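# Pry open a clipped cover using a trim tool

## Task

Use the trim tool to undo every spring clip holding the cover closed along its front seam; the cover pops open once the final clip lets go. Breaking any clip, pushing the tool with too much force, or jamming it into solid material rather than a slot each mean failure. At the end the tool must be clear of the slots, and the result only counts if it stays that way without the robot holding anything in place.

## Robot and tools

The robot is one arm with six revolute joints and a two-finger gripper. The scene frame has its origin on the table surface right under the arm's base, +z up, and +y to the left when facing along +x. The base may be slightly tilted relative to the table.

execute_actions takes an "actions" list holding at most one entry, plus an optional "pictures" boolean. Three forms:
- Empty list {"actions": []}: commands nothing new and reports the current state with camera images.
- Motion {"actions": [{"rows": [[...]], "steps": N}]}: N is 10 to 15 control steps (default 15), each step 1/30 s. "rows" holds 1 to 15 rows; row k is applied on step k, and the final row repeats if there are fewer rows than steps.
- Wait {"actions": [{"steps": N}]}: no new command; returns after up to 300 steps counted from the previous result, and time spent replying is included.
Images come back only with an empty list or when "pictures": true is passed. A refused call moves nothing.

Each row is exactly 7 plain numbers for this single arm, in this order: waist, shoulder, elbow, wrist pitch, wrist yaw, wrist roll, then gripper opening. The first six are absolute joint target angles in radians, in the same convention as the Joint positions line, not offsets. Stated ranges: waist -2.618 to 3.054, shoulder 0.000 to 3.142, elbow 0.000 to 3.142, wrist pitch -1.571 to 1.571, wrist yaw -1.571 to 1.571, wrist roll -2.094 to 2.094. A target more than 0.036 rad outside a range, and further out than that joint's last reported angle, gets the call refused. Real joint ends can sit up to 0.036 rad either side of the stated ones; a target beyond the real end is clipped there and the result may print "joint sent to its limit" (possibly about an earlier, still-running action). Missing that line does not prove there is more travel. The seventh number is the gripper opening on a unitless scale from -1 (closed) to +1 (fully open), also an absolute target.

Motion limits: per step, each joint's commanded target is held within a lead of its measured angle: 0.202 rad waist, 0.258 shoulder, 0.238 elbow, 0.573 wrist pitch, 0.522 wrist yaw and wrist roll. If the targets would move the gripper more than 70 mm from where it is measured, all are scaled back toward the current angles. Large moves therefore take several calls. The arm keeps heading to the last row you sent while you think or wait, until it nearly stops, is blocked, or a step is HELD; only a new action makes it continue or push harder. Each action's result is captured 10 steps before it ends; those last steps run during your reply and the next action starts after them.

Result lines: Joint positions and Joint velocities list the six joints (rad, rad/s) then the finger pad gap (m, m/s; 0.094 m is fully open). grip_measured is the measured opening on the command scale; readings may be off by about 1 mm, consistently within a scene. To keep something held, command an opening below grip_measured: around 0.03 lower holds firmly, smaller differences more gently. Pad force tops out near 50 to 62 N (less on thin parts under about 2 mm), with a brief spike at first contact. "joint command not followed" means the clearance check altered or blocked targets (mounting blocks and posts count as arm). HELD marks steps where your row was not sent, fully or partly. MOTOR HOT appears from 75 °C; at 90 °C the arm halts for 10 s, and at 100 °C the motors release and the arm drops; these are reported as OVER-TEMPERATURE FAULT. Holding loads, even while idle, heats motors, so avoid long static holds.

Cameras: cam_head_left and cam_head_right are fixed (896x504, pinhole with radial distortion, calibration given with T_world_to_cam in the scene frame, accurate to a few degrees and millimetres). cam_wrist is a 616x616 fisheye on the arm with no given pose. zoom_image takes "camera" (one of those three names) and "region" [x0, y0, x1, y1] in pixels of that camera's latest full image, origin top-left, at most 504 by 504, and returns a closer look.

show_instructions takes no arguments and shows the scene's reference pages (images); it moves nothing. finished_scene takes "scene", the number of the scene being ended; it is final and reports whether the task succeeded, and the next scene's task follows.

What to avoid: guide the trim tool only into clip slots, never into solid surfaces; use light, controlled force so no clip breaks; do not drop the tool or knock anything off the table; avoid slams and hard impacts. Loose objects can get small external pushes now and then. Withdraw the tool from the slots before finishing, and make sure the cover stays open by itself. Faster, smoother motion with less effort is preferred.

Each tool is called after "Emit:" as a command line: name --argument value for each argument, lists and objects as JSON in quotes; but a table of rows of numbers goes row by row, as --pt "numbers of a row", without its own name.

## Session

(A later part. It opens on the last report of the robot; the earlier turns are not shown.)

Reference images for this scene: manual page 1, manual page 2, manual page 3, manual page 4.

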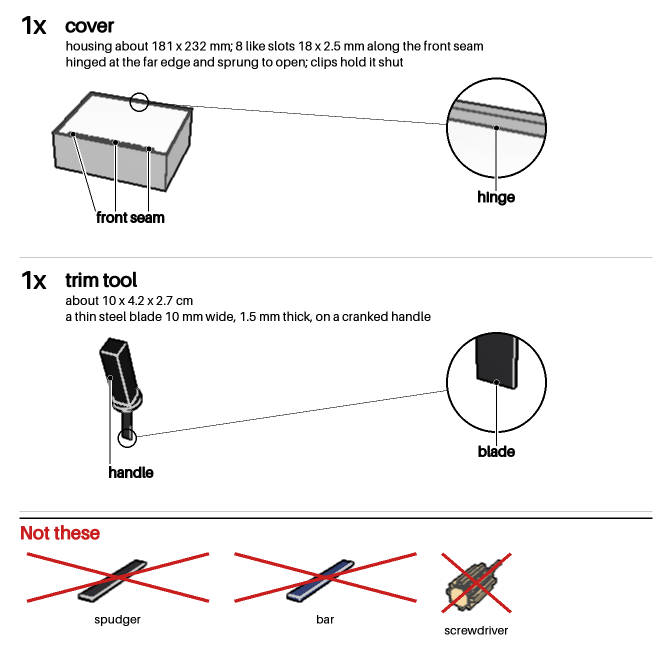

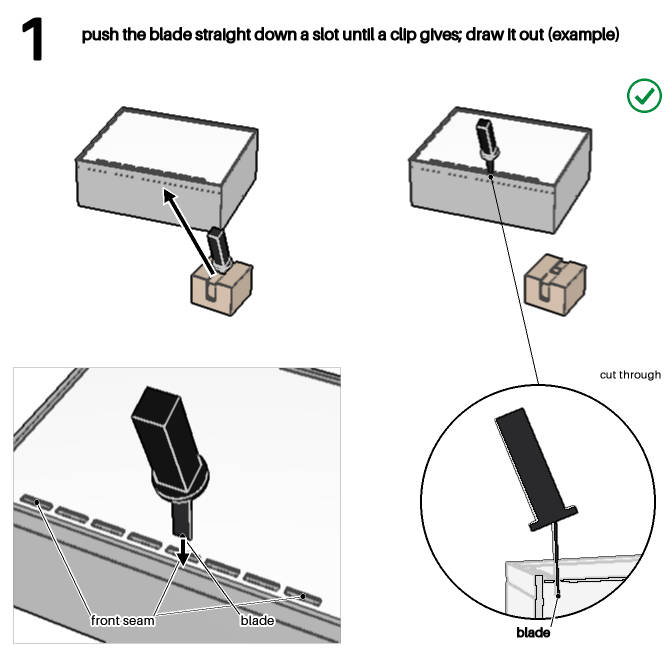

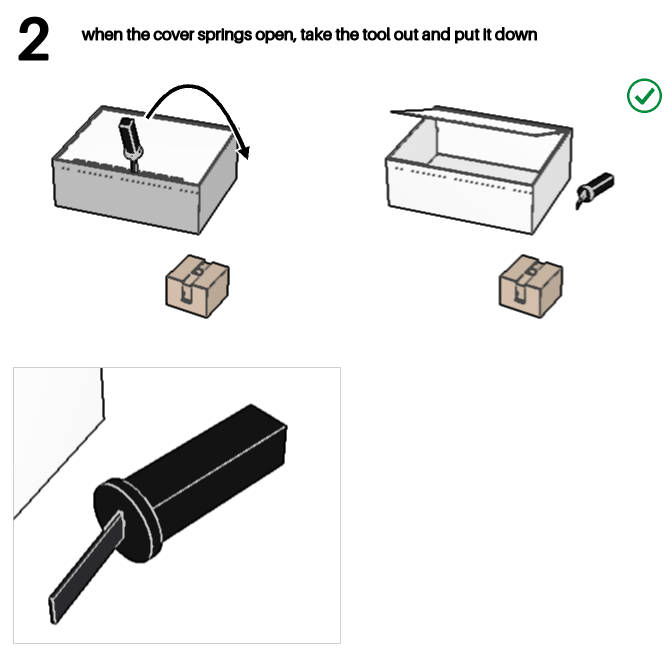

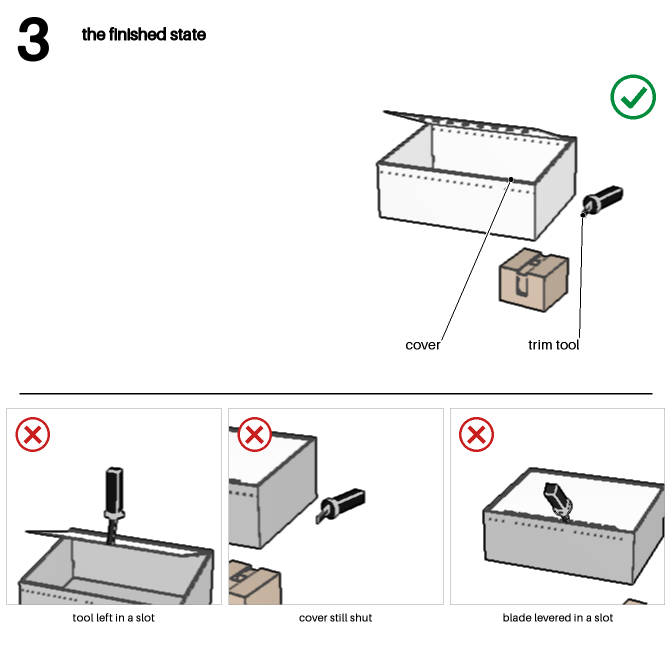

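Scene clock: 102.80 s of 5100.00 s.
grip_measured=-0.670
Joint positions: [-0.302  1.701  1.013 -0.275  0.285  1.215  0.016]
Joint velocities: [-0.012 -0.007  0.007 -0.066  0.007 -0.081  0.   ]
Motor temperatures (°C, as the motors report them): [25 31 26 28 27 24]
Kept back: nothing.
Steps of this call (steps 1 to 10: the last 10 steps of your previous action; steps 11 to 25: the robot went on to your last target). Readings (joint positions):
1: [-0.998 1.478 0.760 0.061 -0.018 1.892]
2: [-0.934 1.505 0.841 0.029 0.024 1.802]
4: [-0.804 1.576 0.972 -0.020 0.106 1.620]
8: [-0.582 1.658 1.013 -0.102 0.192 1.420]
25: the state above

Emit:
execute_actions --actions '[{"rows":[[-0.25,1.75,1.07,-0.45,0.35,1.05,-0.715],[-0.2,1.81,1.14,-0.6,0.4,0.9,-0.715],[-0.15,1.87,1.21,-0.75,0.45,0.75,-0.715],[-0.1,1.93,1.28,-0.9,0.5,0.6,-0.715],[-0.05,2.0,1.35,-1.08,0.55,0.45,-0.715]],"steps":15}]'

Emit:
execute_actions --actions '[{"steps":25}]' --pictures true

Scene clock: 103.37 s of 5100.00 s.
grip_measured=-0.670
Joint positions: [-0.186  1.864  1.226 -0.615  0.415  0.884  0.016]
Joint velocities: [ 1.282  1.77   2.127 -2.952  1.018 -2.791 -0.001]
Motor temperatures (°C, as the motors report them): [25 31 26 28 27 24]
Steps of this call (steps 1 to 12: the robot went on to your last target; steps 13 to 17: the first 5 steps of this action). Readings (joint positions):
13: [-0.298 1.705 1.021 -0.300 0.298 1.186]
14: [-0.286 1.722 1.047 -0.355 0.320 1.137]
16: [-0.229 1.805 1.155 -0.516 0.381 0.982]
17: the state above

Scene clock: 104.20 s of 5100.00 s.
grip_measured=-0.670
Joint positions: [-0.054  2.009  1.329 -1.063  0.538  0.46   0.016]
Joint velocities: [-0.002 -0.002  0.012 -0.007  0.095 -0.007  0.001]
Motor temperatures (°C, as the motors report them): [25 31 26 28 27 24]
Kept back: nothing.
Steps of this call (steps 1 to 10: the last 10 steps of your previous action; steps 11 to 25: the robot went on to your last target). Readings (joint positions):
1: [-0.142 1.919 1.285 -0.693 0.442 0.799]
2: [-0.100 1.959 1.317 -0.749 0.458 0.730]
4: [-0.044 1.998 1.329 -0.847 0.477 0.630]
8: [-0.037 2.009 1.329 -0.985 0.505 0.528]
25: the state above

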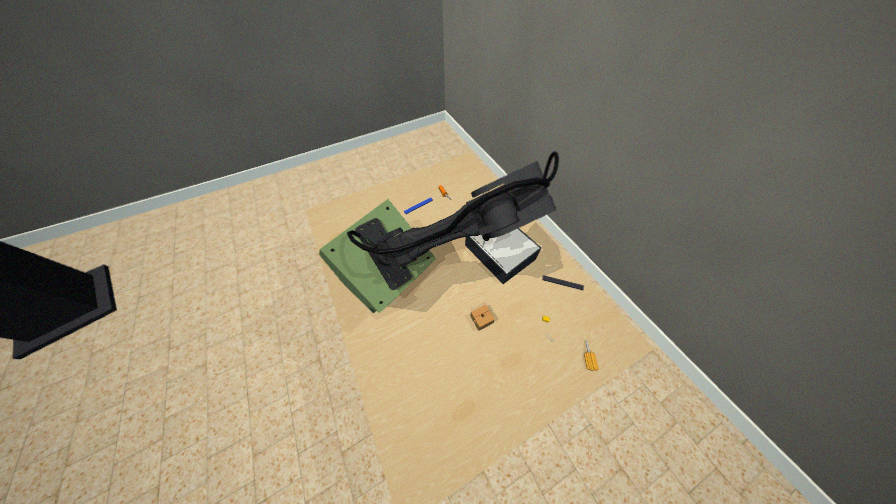

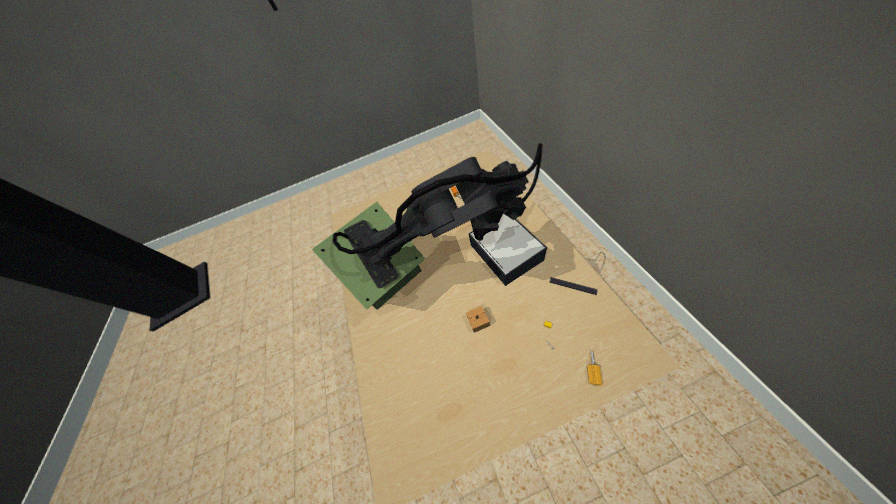

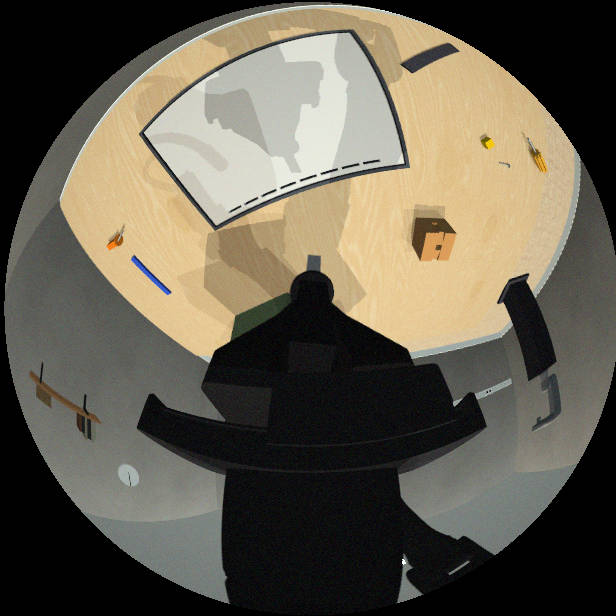

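Emit:
execute_actions --actions '[{"rows":[[-0.05,2.0,1.35,-1.10,0.58,0.35,-0.715],[-0.05,2.0,1.35,-1.13,0.62,0.22,-0.715]],"steps":15}]'

Emit:
execute_actions --actions '[{"steps":20}]' --pictures true

Scene clock: 106.33 s of 5100.00 s.
grip_measured=-0.670
Joint positions: [-0.054  2.009  1.329 -1.094  0.582  0.318  0.016]
Joint velocities: [ 0.012  0.007 -0.017 -0.125  0.168 -0.623  0.   ]
Motor temperatures (°C, as the motors report them): [25 31 26 28 27 24]
Steps of this call (steps 1 to 30: the robot went on to your last target; steps 31 to 59: nothing new was sent; steps 60 to 64: the first 5 steps of this action). Readings (joint positions):
60: [-0.054 2.009 1.329 -1.066 0.543 0.442]
61: [-0.054 2.009 1.329 -1.072 0.554 0.404]
63: [-0.054 2.009 1.329 -1.089 0.574 0.341]
64: the state above

Scene clock: 107.00 s of 5100.00 s.
grip_measured=-0.670
Joint positions: [-0.054  2.009  1.329 -1.114  0.609  0.23   0.016]
Joint velocities: [ 0.002  0.027  0.002  0.022  0.007 -0.007 -0.   ]
Motor temperatures (°C, as the motors report them): [25 31 26 28 27 24]
Kept back: nothing.
Steps of this call (steps 1 to 10: the last 10 steps of your previous action; steps 11 to 20: the robot went on to your last target). Readings (joint positions):
1: [-0.054 2.009 1.329 -1.099 0.587 0.300]
2: [-0.054 2.009 1.329 -1.102 0.592 0.286]
4: [-0.054 2.009 1.329 -1.107 0.598 0.265]
8: [-0.054 2.009 1.329 -1.112 0.605 0.244]
20: the state above

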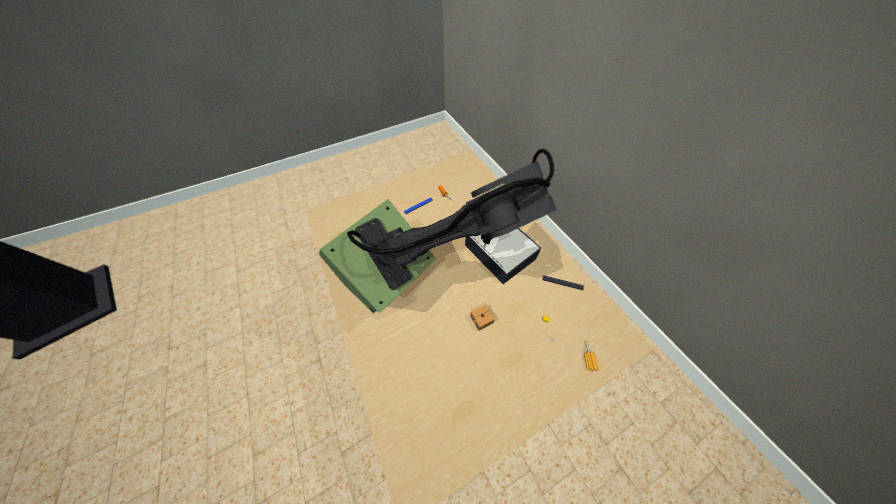

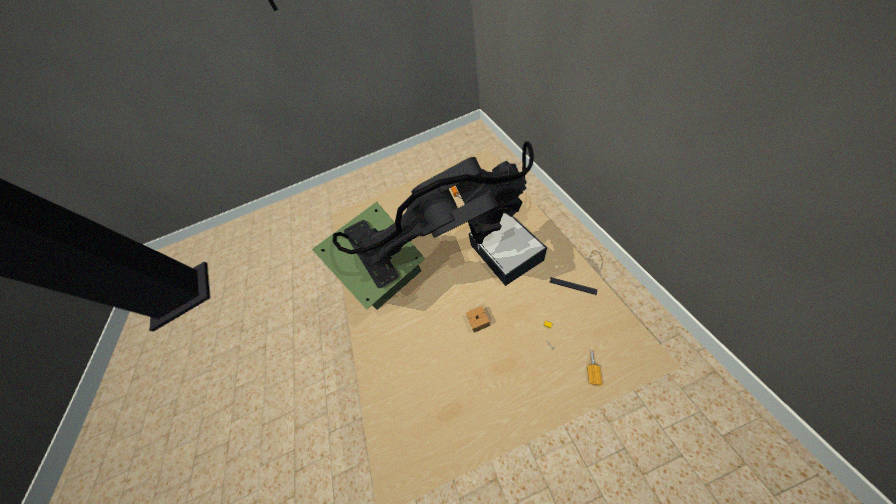

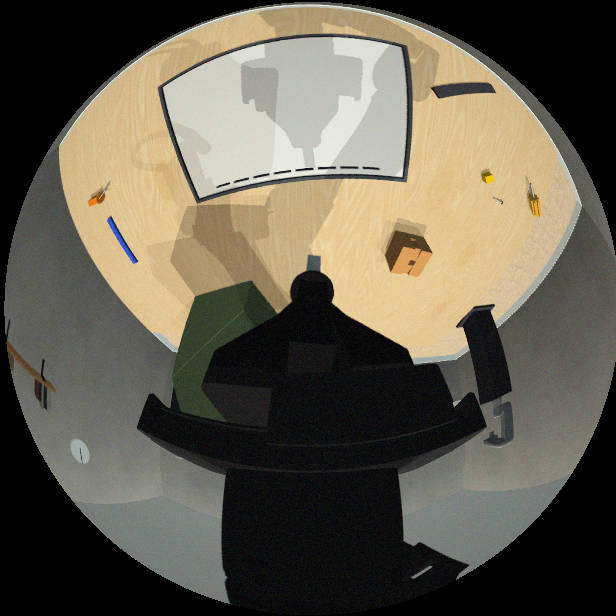

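Emit:
execute_actions --actions '[{"rows":[[-0.075,2.02,1.335,-1.08,0.63,0.18,-0.715],[-0.10,2.042,1.322,-1.027,0.643,0.133,-0.715],[-0.125,2.064,1.308,-0.973,0.656,0.087,-0.715],[-0.151,2.085,1.295,-0.92,0.668,0.04,-0.715]],"steps":15}]'

Emit:
execute_actions --actions '[{"steps":22}]' --pictures true

Scene clock: 110.30 s of 5100.00 s.
grip_measured=-0.670
Joint positions: [-0.111  2.039  1.329 -1.034  0.63   0.138  0.016]
Joint velocities: [-0.632  0.427  0.017  0.784  0.198 -0.564 -0.001]
Motor temperatures (°C, as the motors report them): [26 31 27 28 27 24]
Steps of this call (steps 1 to 15: the robot went on to your last target; steps 16 to 90: nothing new was sent; then 0.13 s passed at rest; steps 91 to 95: the first 5 steps of this action). Readings (joint positions):
91: [-0.056 2.009 1.329 -1.113 0.610 0.222]
92: [-0.061 2.010 1.329 -1.105 0.612 0.207]
94: [-0.090 2.026 1.329 -1.061 0.623 0.160]
95: the state above

Scene clock: 111.03 s of 5100.00 s.
grip_measured=-0.670
Joint positions: [-0.168  2.08   1.312 -0.939  0.657  0.049  0.016]
Joint velocities: [-0.002 -0.012  0.007 -0.051  0.022 -0.125 -0.   ]
Motor temperatures (°C, as the motors report them): [26 31 27 28 27 24]
Kept back: nothing.
Steps of this call (steps 1 to 10: the last 10 steps of your previous action; steps 11 to 22: the robot went on to your last target). Readings (joint positions):
1: [-0.131 2.054 1.329 -1.011 0.636 0.120]
2: [-0.149 2.065 1.326 -0.993 0.642 0.106]
4: [-0.167 2.078 1.317 -0.971 0.650 0.085]
8: [-0.168 2.080 1.312 -0.954 0.654 0.064]
22: the state above

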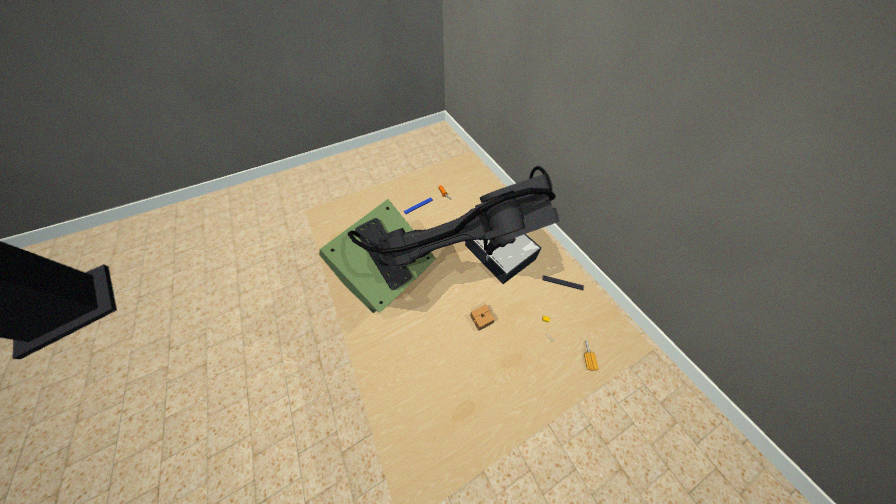

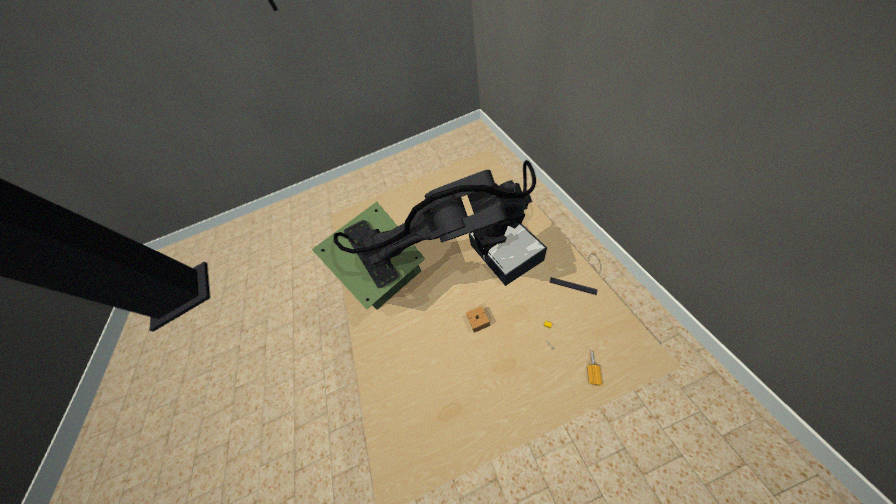

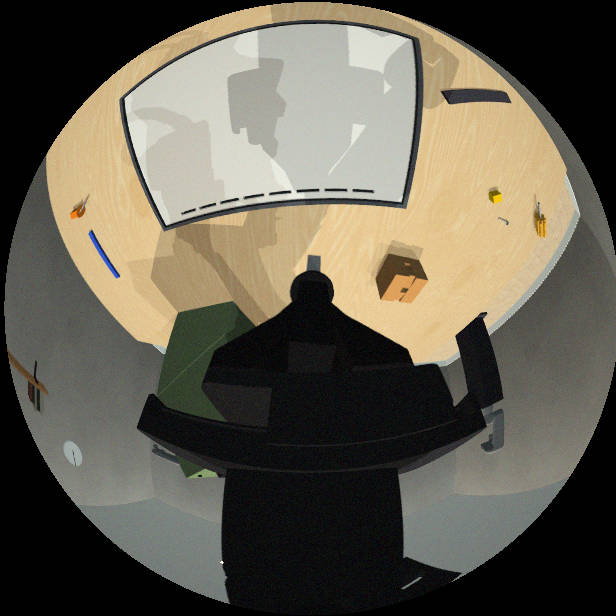

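Emit:
execute_actions --actions '[{"rows":[[-0.173,2.105,1.36,-0.95,0.67,0.015,-0.715],[-0.195,2.127,1.43,-0.975,0.674,-0.015,-0.715],[-0.218,2.15,1.50,-1.0,0.677,-0.045,-0.715],[-0.24,2.172,1.563,-1.025,0.68,-0.071,-0.715]],"steps":15}]'

Emit:
execute_actions --actions '[{"steps":22}]' --pictures true

Scene clock: 114.20 s of 5100.00 s.
grip_measured=-0.670
Joint positions: [-0.203  2.151  1.474 -0.992  0.658 -0.009  0.016]
Joint velocities: [-0.457  0.466  1.346  0.051 -0.037 -0.432  0.001]
Motor temperatures (°C, as the motors report them): [26 31 26 28 27 24]
Steps of this call (steps 1 to 15: the robot went on to your last target; steps 16 to 90: nothing new was sent; steps 91 to 95: the first 5 steps of this action). Readings (joint positions):
91: [-0.168 2.082 1.315 -0.941 0.657 0.045]
92: [-0.171 2.090 1.333 -0.955 0.657 0.035]
94: [-0.189 2.131 1.423 -0.990 0.658 0.005]
95: the state above

Scene clock: 114.93 s of 5100.00 s.
grip_measured=-0.670
Joint positions: [-0.255  2.163  1.549 -1.009  0.673 -0.062  0.016]
Joint velocities: [ 0.002  0.002 -0.007 -0.022  0.022 -0.037 -0.001]
Motor temperatures (°C, as the motors report them): [26 31 26 28 27 24]
Kept back: nothing.
Steps of this call (steps 1 to 10: the last 10 steps of your previous action; steps 11 to 22: the robot went on to your last target). Readings (joint positions):
1: [-0.218 2.161 1.510 -0.989 0.660 -0.020]
2: [-0.231 2.163 1.531 -0.989 0.663 -0.028]
4: [-0.250 2.163 1.548 -0.989 0.671 -0.040]
8: [-0.255 2.163 1.549 -1.001 0.673 -0.053]
22: the state above

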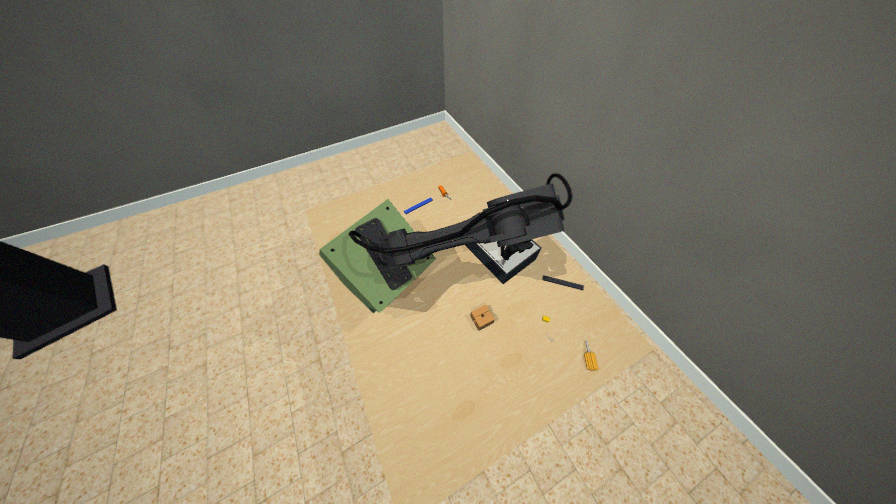

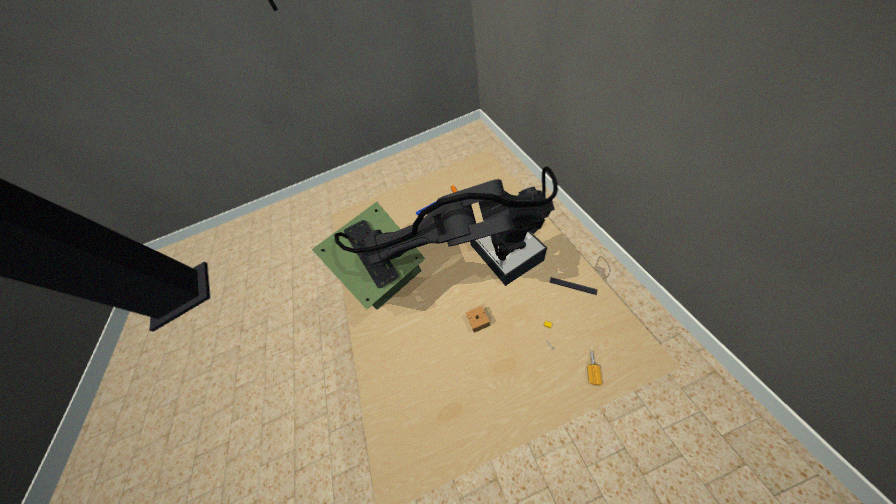

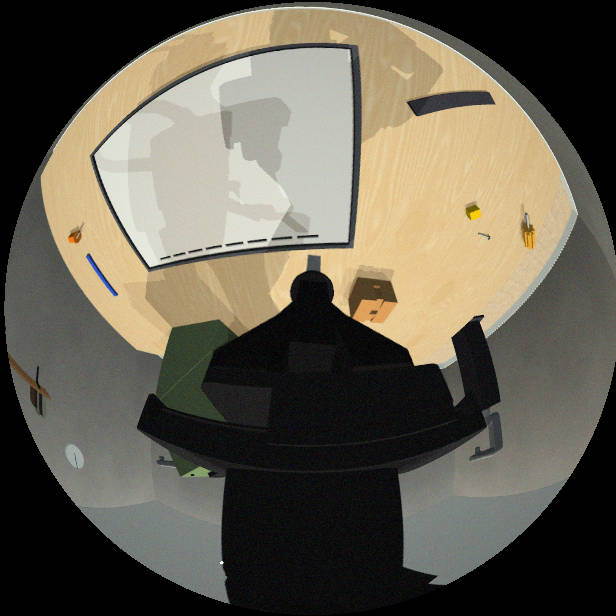

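Emit:
zoom_image --camera "cam_wrist" --region '[230, 200, 370, 300]'

Region (230, 200, 370, 300) of cam_wrist's 616x616 image, scaled by 3.600, with more detail than that image has; it fills the top 360 rows of this view, and the rest is white.

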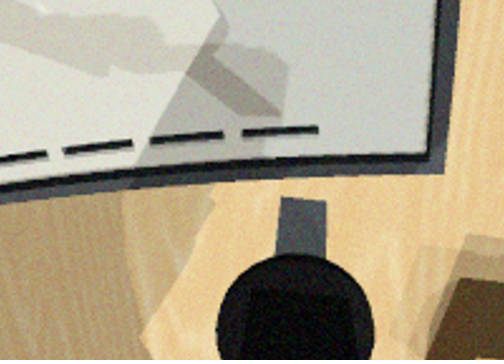

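Emit:
zoom_image --camera "cam_wrist" --region '[285, 225, 345, 285]'

Region (285, 225, 345, 285) of cam_wrist's 616x616 image, scaled by 8.400, with more detail than that image has.

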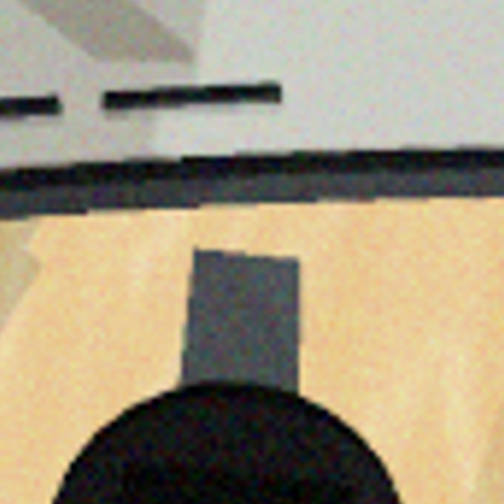

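Emit:
execute_actions --actions '[{"rows":[[-0.232,2.19,1.58,-1.03,0.68,-0.12,-0.715],[-0.232,2.21,1.60,-1.03,0.68,-0.17,-0.715],[-0.232,2.223,1.615,-1.03,0.68,-0.205,-0.715]],"steps":15}]'

Emit:
execute_actions --actions '[{"steps":20}]' --pictures true

Emit:
zoom_image --camera "cam_wrist" --region '[275, 215, 345, 285]'

Scene clock: 119.40 s of 5100.00 s.
grip_measured=-0.670
Joint positions: [-0.255  2.198  1.584 -1.019  0.673 -0.14   0.016]
Joint velocities: [-0.012  0.237  0.139 -0.022 -0.095 -0.3   -0.   ]
Motor temperatures (°C, as the motors report them): [26 31 27 28 27 24]
Steps of this call (steps 1 to 15: the robot went on to your last target; steps 16 to 90: nothing new was sent; then 1.30 s passed at rest; steps 91 to 95: the first 5 steps of this action). Readings (joint positions):
91: [-0.255 2.163 1.549 -1.010 0.673 -0.070]
92: [-0.255 2.168 1.554 -1.015 0.673 -0.087]
94: [-0.255 2.189 1.577 -1.019 0.673 -0.125]
95: the state above

Scene clock: 120.07 s of 5100.00 s.
grip_measured=-0.670
Joint positions: [-0.255  2.213  1.587 -1.019  0.673 -0.195  0.016]
Joint velocities: [ 0.007  0.007 -0.002  0.007  0.022 -0.007  0.   ]
Motor temperatures (°C, as the motors report them): [26 31 27 28 27 24]
Kept back: nothing.
Steps of this call (steps 1 to 10: the last 10 steps of your previous action; steps 11 to 20: the robot went on to your last target). Readings (joint positions):
1: [-0.255 2.205 1.587 -1.019 0.673 -0.151]
2: [-0.255 2.208 1.587 -1.019 0.673 -0.160]
4: [-0.255 2.213 1.587 -1.019 0.673 -0.173]
8: [-0.255 2.213 1.587 -1.019 0.673 -0.187]
20: the state above

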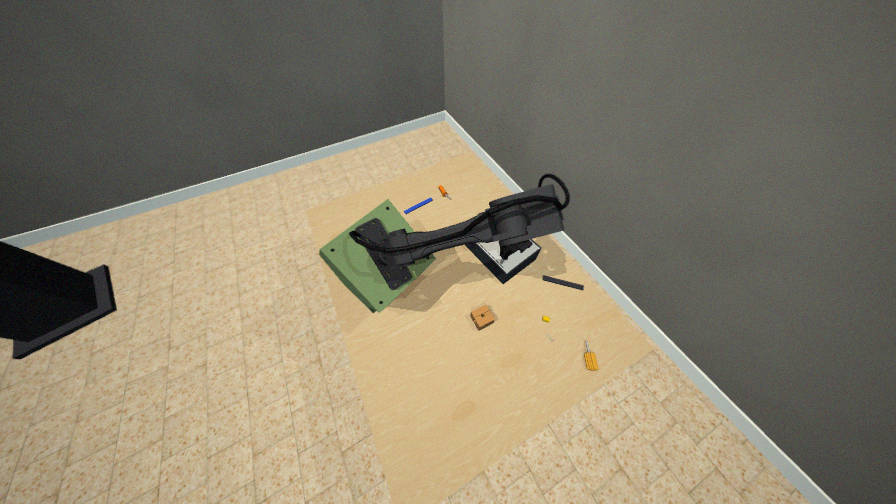

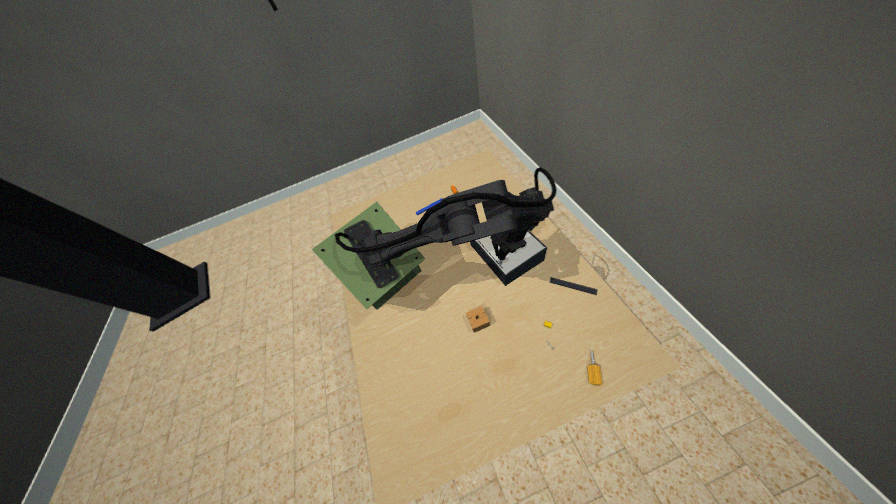

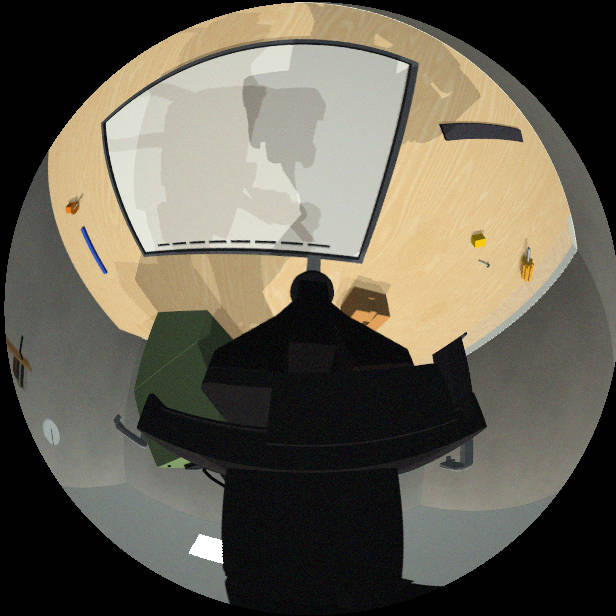

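Region (275, 215, 345, 285) of cam_wrist's 616x616 image, scaled by 7.200, with more detail than that image has.

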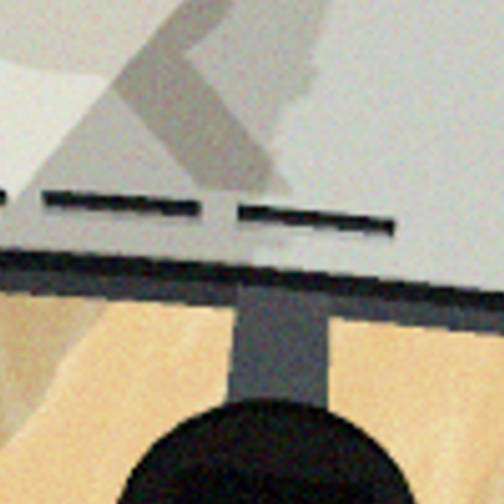

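Emit:
execute_actions --actions '[{"rows":[[-0.25,2.243,1.642,-1.0,0.685,-0.22,-0.715]],"steps":12}]'

Emit:
execute_actions --actions '[{"steps":20}]' --pictures true

Emit:
zoom_image --camera "cam_wrist" --region '[275, 215, 345, 285]'

Scene clock: 122.40 s of 5100.00 s.
grip_measured=-0.670
Joint positions: [-0.255  2.22   1.6   -1.019  0.674 -0.201  0.016]
Joint velocities: [-0.017  0.144  0.256 -0.022  0.095 -0.051 -0.   ]
Motor temperatures (°C, as the motors report them): [26 31 27 28 27 24]
Steps of this call (steps 1 to 15: the robot went on to your last target; steps 16 to 68: nothing new was sent; steps 69 to 70: the first 2 steps of this action). Readings (joint positions):
69: [-0.255 2.216 1.592 -1.020 0.673 -0.198]
70: the state above

Scene clock: 123.07 s of 5100.00 s.
grip_measured=-0.670
Joint positions: [-0.255  2.227  1.614 -1.015  0.675 -0.211  0.016]
Joint velocities: [ 0.002  0.012  0.007  0.007  0.022 -0.022 -0.001]
Motor temperatures (°C, as the motors report them): [26 32 27 28 27 24]
Kept back: nothing.
Steps of this call (steps 1 to 10: the last 10 steps of your previous action; steps 11 to 20: the robot went on to your last target). Readings (joint positions):
1: [-0.255 2.224 1.607 -1.018 0.674 -0.203]
2: [-0.255 2.226 1.611 -1.016 0.674 -0.205]
4: [-0.255 2.227 1.614 -1.015 0.674 -0.207]
8: [-0.255 2.227 1.614 -1.015 0.675 -0.210]
20: the state above

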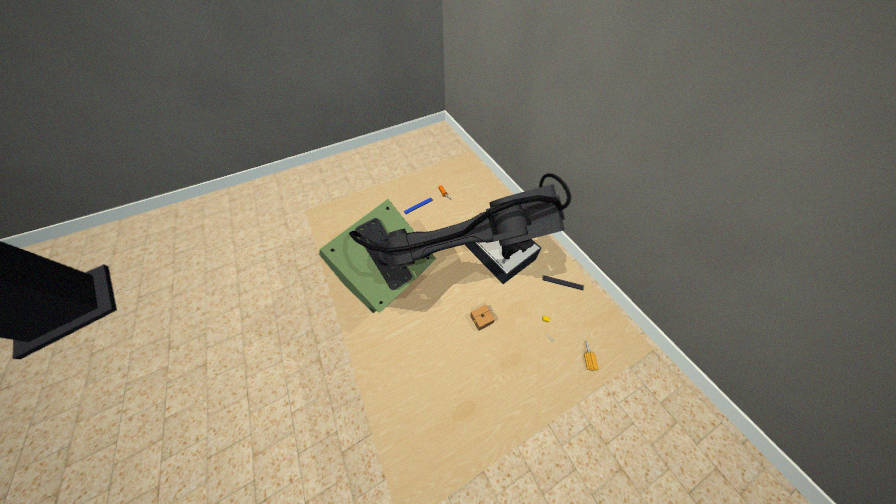

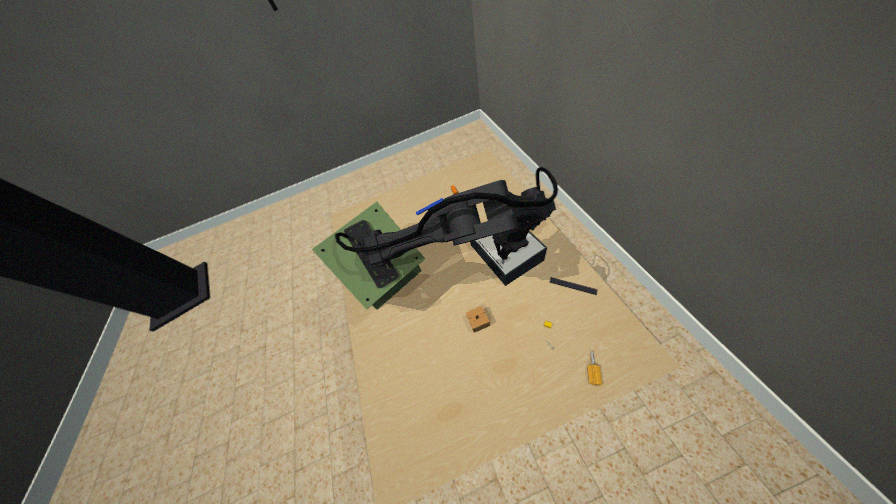

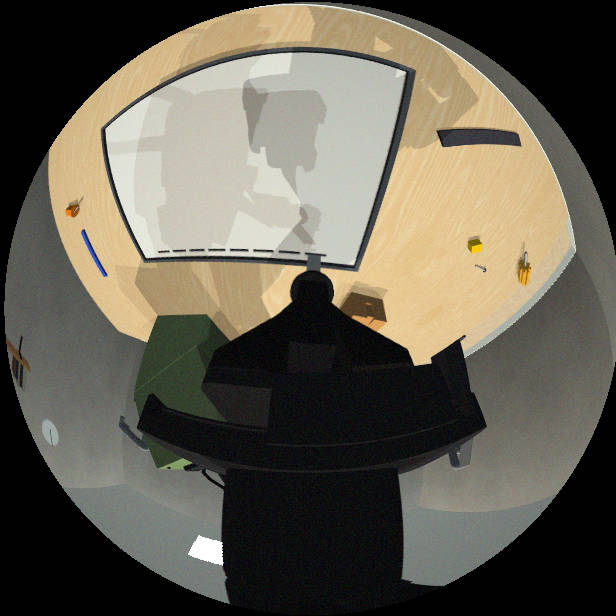

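Region (275, 215, 345, 285) of cam_wrist's 616x616 image, scaled by 7.200, with more detail than that image has.

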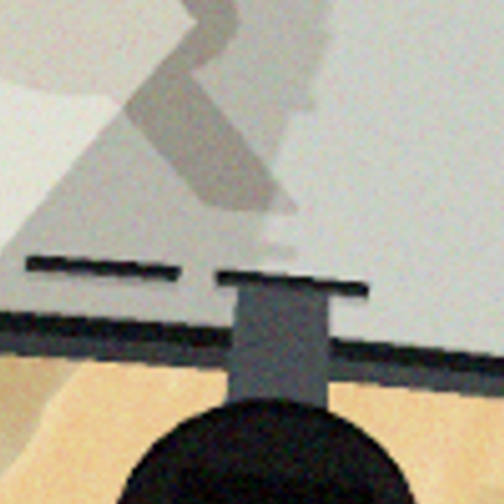

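Emit:
execute_actions --actions '[{"rows":[[-0.275,2.25,1.642,-1.0,0.685,-0.235,-0.715],[-0.275,2.25,1.642,-1.0,0.685,-0.235,-0.715],[-0.256,2.247,1.642,-1.0,0.685,-0.235,-0.715]],"steps":12}]'

Emit:
execute_actions --actions '[{"steps":16}]' --pictures true

Emit:
zoom_image --camera "cam_wrist" --region '[275, 215, 345, 285]'

Scene clock: 125.03 s of 5100.00 s.
grip_measured=-0.670
Joint positions: [-0.259  2.227  1.614 -1.015  0.675 -0.216  0.016]
Joint velocities: [-0.1    0.002  0.002 -0.022 -0.037 -0.11   0.   ]
Motor temperatures (°C, as the motors report them): [26 32 27 28 27 24]
Steps of this call (steps 1 to 15: the robot went on to your last target; steps 16 to 57: nothing new was sent; steps 58 to 59: the first 2 steps of this action). Readings (joint positions):
58: [-0.256 2.227 1.614 -1.015 0.675 -0.213]
59: the state above

Scene clock: 125.57 s of 5100.00 s.
grip_measured=-0.670
Joint positions: [-0.263  2.227  1.614 -1.015  0.676 -0.226  0.016]
Joint velocities: [ 0.017 -0.012  0.002 -0.051 -0.022  0.037 -0.002]
Motor temperatures (°C, as the motors report them): [26 32 27 28 27 24]
Kept back: nothing.
Steps of this call (steps 1 to 10: the last 10 steps of your previous action; steps 11 to 15: the robot went on to your last target; step 16: nothing new was sent). Readings (joint positions):
1: [-0.261 2.227 1.614 -1.015 0.675 -0.218]
2: [-0.263 2.227 1.614 -1.015 0.676 -0.219]
4: [-0.263 2.227 1.614 -1.015 0.676 -0.222]
8: [-0.263 2.227 1.614 -1.015 0.676 -0.224]
16: the state above
The arm was judged still, so your last target was given up. Only a new action makes it travel on or press farther. Fingers that are still opening or closing keep moving.

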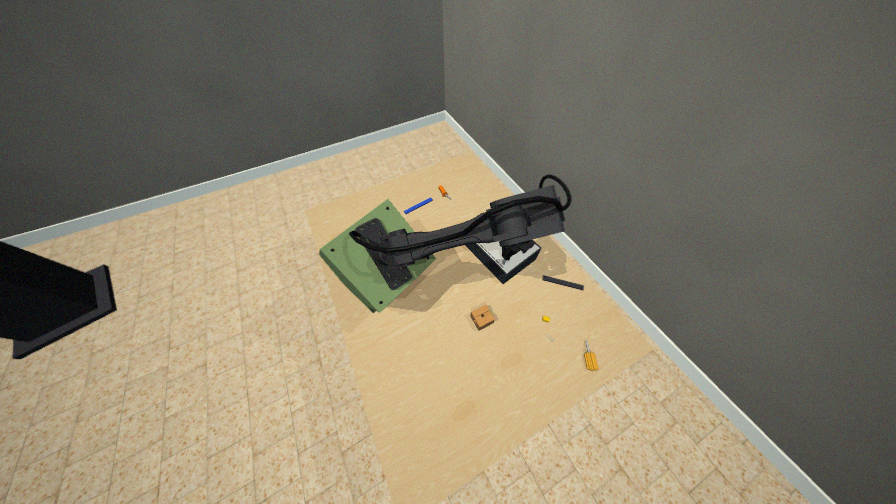

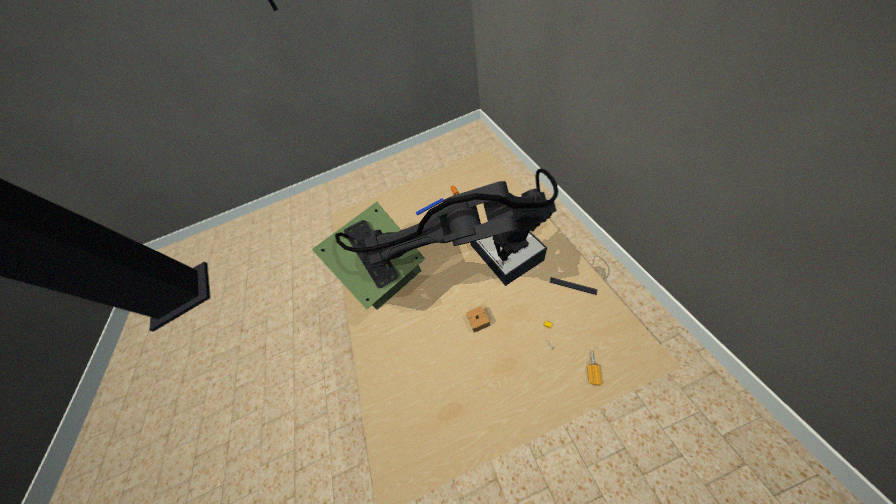

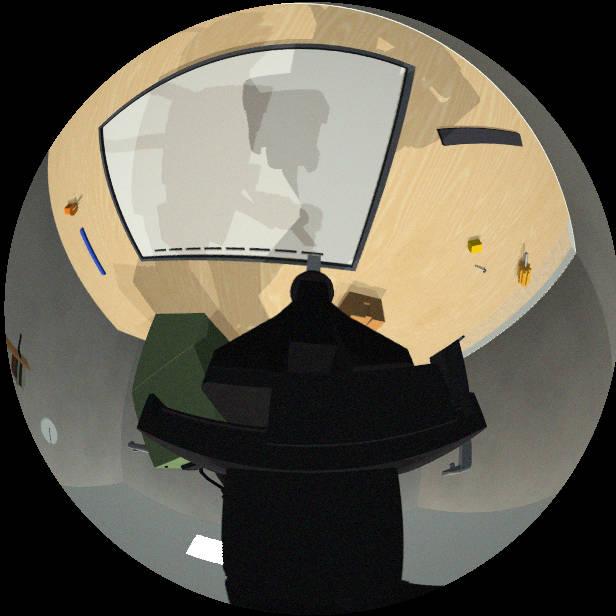

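Region (275, 215, 345, 285) of cam_wrist's 616x616 image, scaled by 7.200, with more detail than that image has.

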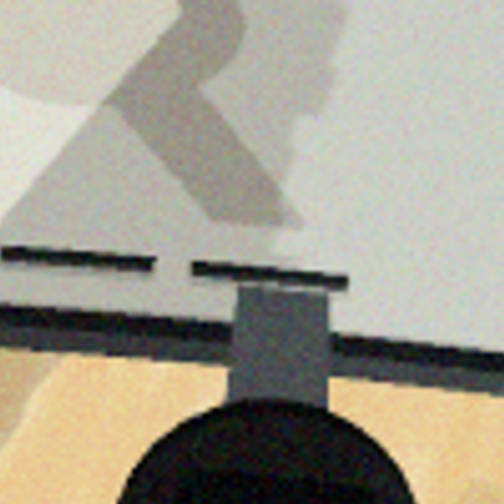

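Emit:
execute_actions --actions '[{"rows":[[-0.275,2.24,1.585,-0.975,0.685,-0.243,-0.715],[-0.275,2.24,1.58,-0.975,0.685,-0.243,-0.715],[-0.262,2.24,1.58,-0.98,0.685,-0.243,-0.715]],"steps":12}]'

Emit:
execute_actions --actions '[{"steps":16}]' --pictures true

Emit:
zoom_image --camera "cam_wrist" --region '[275, 215, 345, 285]'

Scene clock: 126.73 s of 5100.00 s.
grip_measured=-0.670
Joint positions: [-0.266  2.227  1.614 -1.009  0.676 -0.229  0.016]
Joint velocities: [-0.061  0.007  0.002  0.139  0.066 -0.051  0.001]
Motor temperatures (°C, as the motors report them): [27 32 27 28 27 24]
Steps of this call (steps 1 to 33: nothing new was sent; steps 34 to 35: the first 2 steps of this action). Readings (joint positions):
34: [-0.264 2.227 1.614 -1.013 0.676 -0.227]
35: the state above

Scene clock: 127.27 s of 5100.00 s.
grip_measured=-0.670
Joint positions: [-0.267  2.227  1.614 -0.998  0.677 -0.234  0.016]
Joint velocities: [-0.017 -0.002  0.017 -0.007 -0.022  0.007 -0.   ]
Motor temperatures (°C, as the motors report them): [27 32 27 28 27 24]
Kept back: nothing.
Steps of this call (steps 1 to 10: the last 10 steps of your previous action; steps 11 to 15: the robot went on to your last target; step 16: nothing new was sent). Readings (joint positions):
1: [-0.267 2.227 1.614 -1.006 0.677 -0.230]
2: [-0.267 2.227 1.614 -1.004 0.677 -0.231]
4: [-0.267 2.227 1.614 -1.002 0.677 -0.232]
8: [-0.267 2.227 1.614 -1.000 0.677 -0.233]
16: the state above
The arm was judged still, so your last target was given up. Only a new action makes it travel on or press farther. Fingers that are still opening or closing keep moving.

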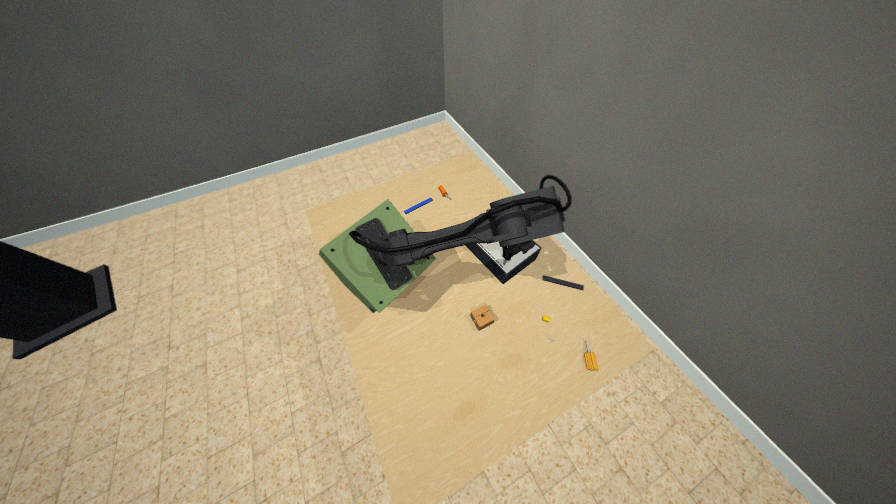

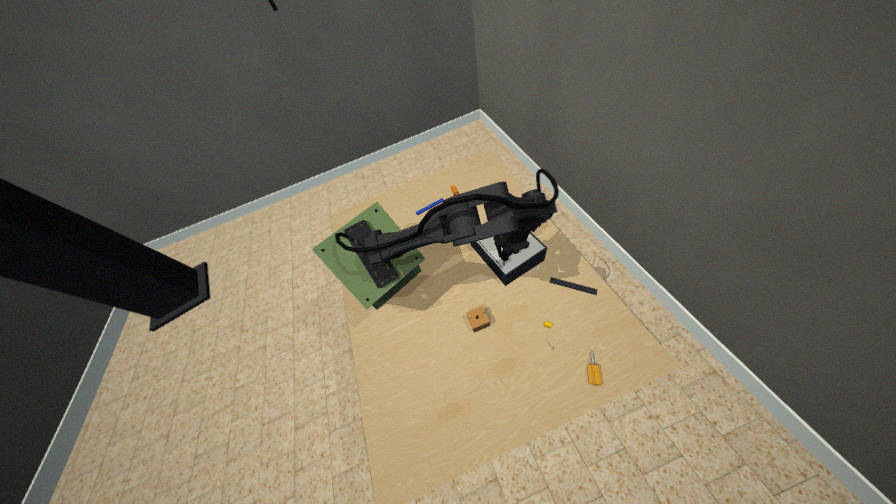

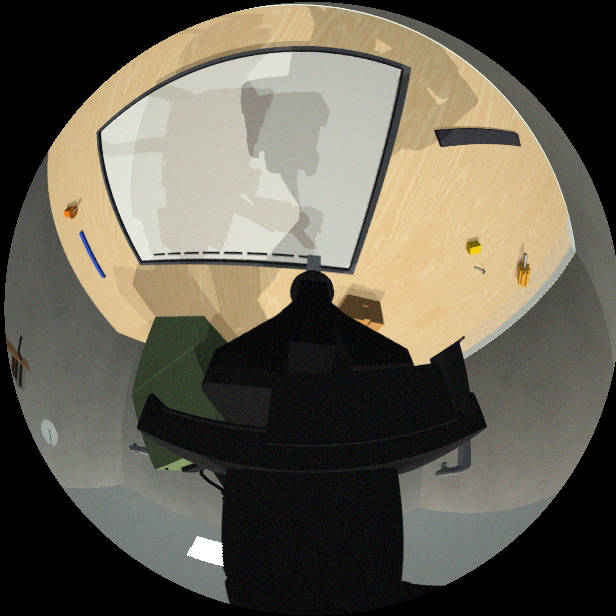

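Region (275, 215, 345, 285) of cam_wrist's 616x616 image, scaled by 7.200, with more detail than that image has.

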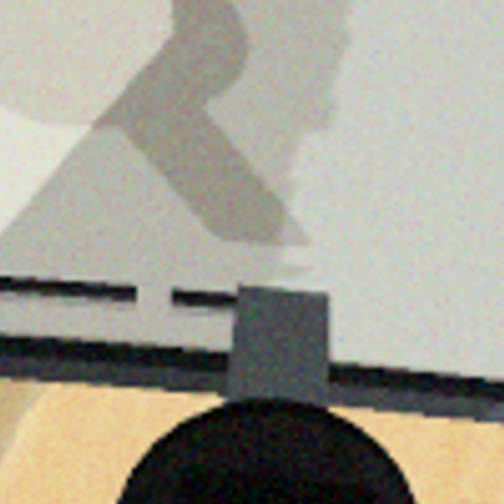

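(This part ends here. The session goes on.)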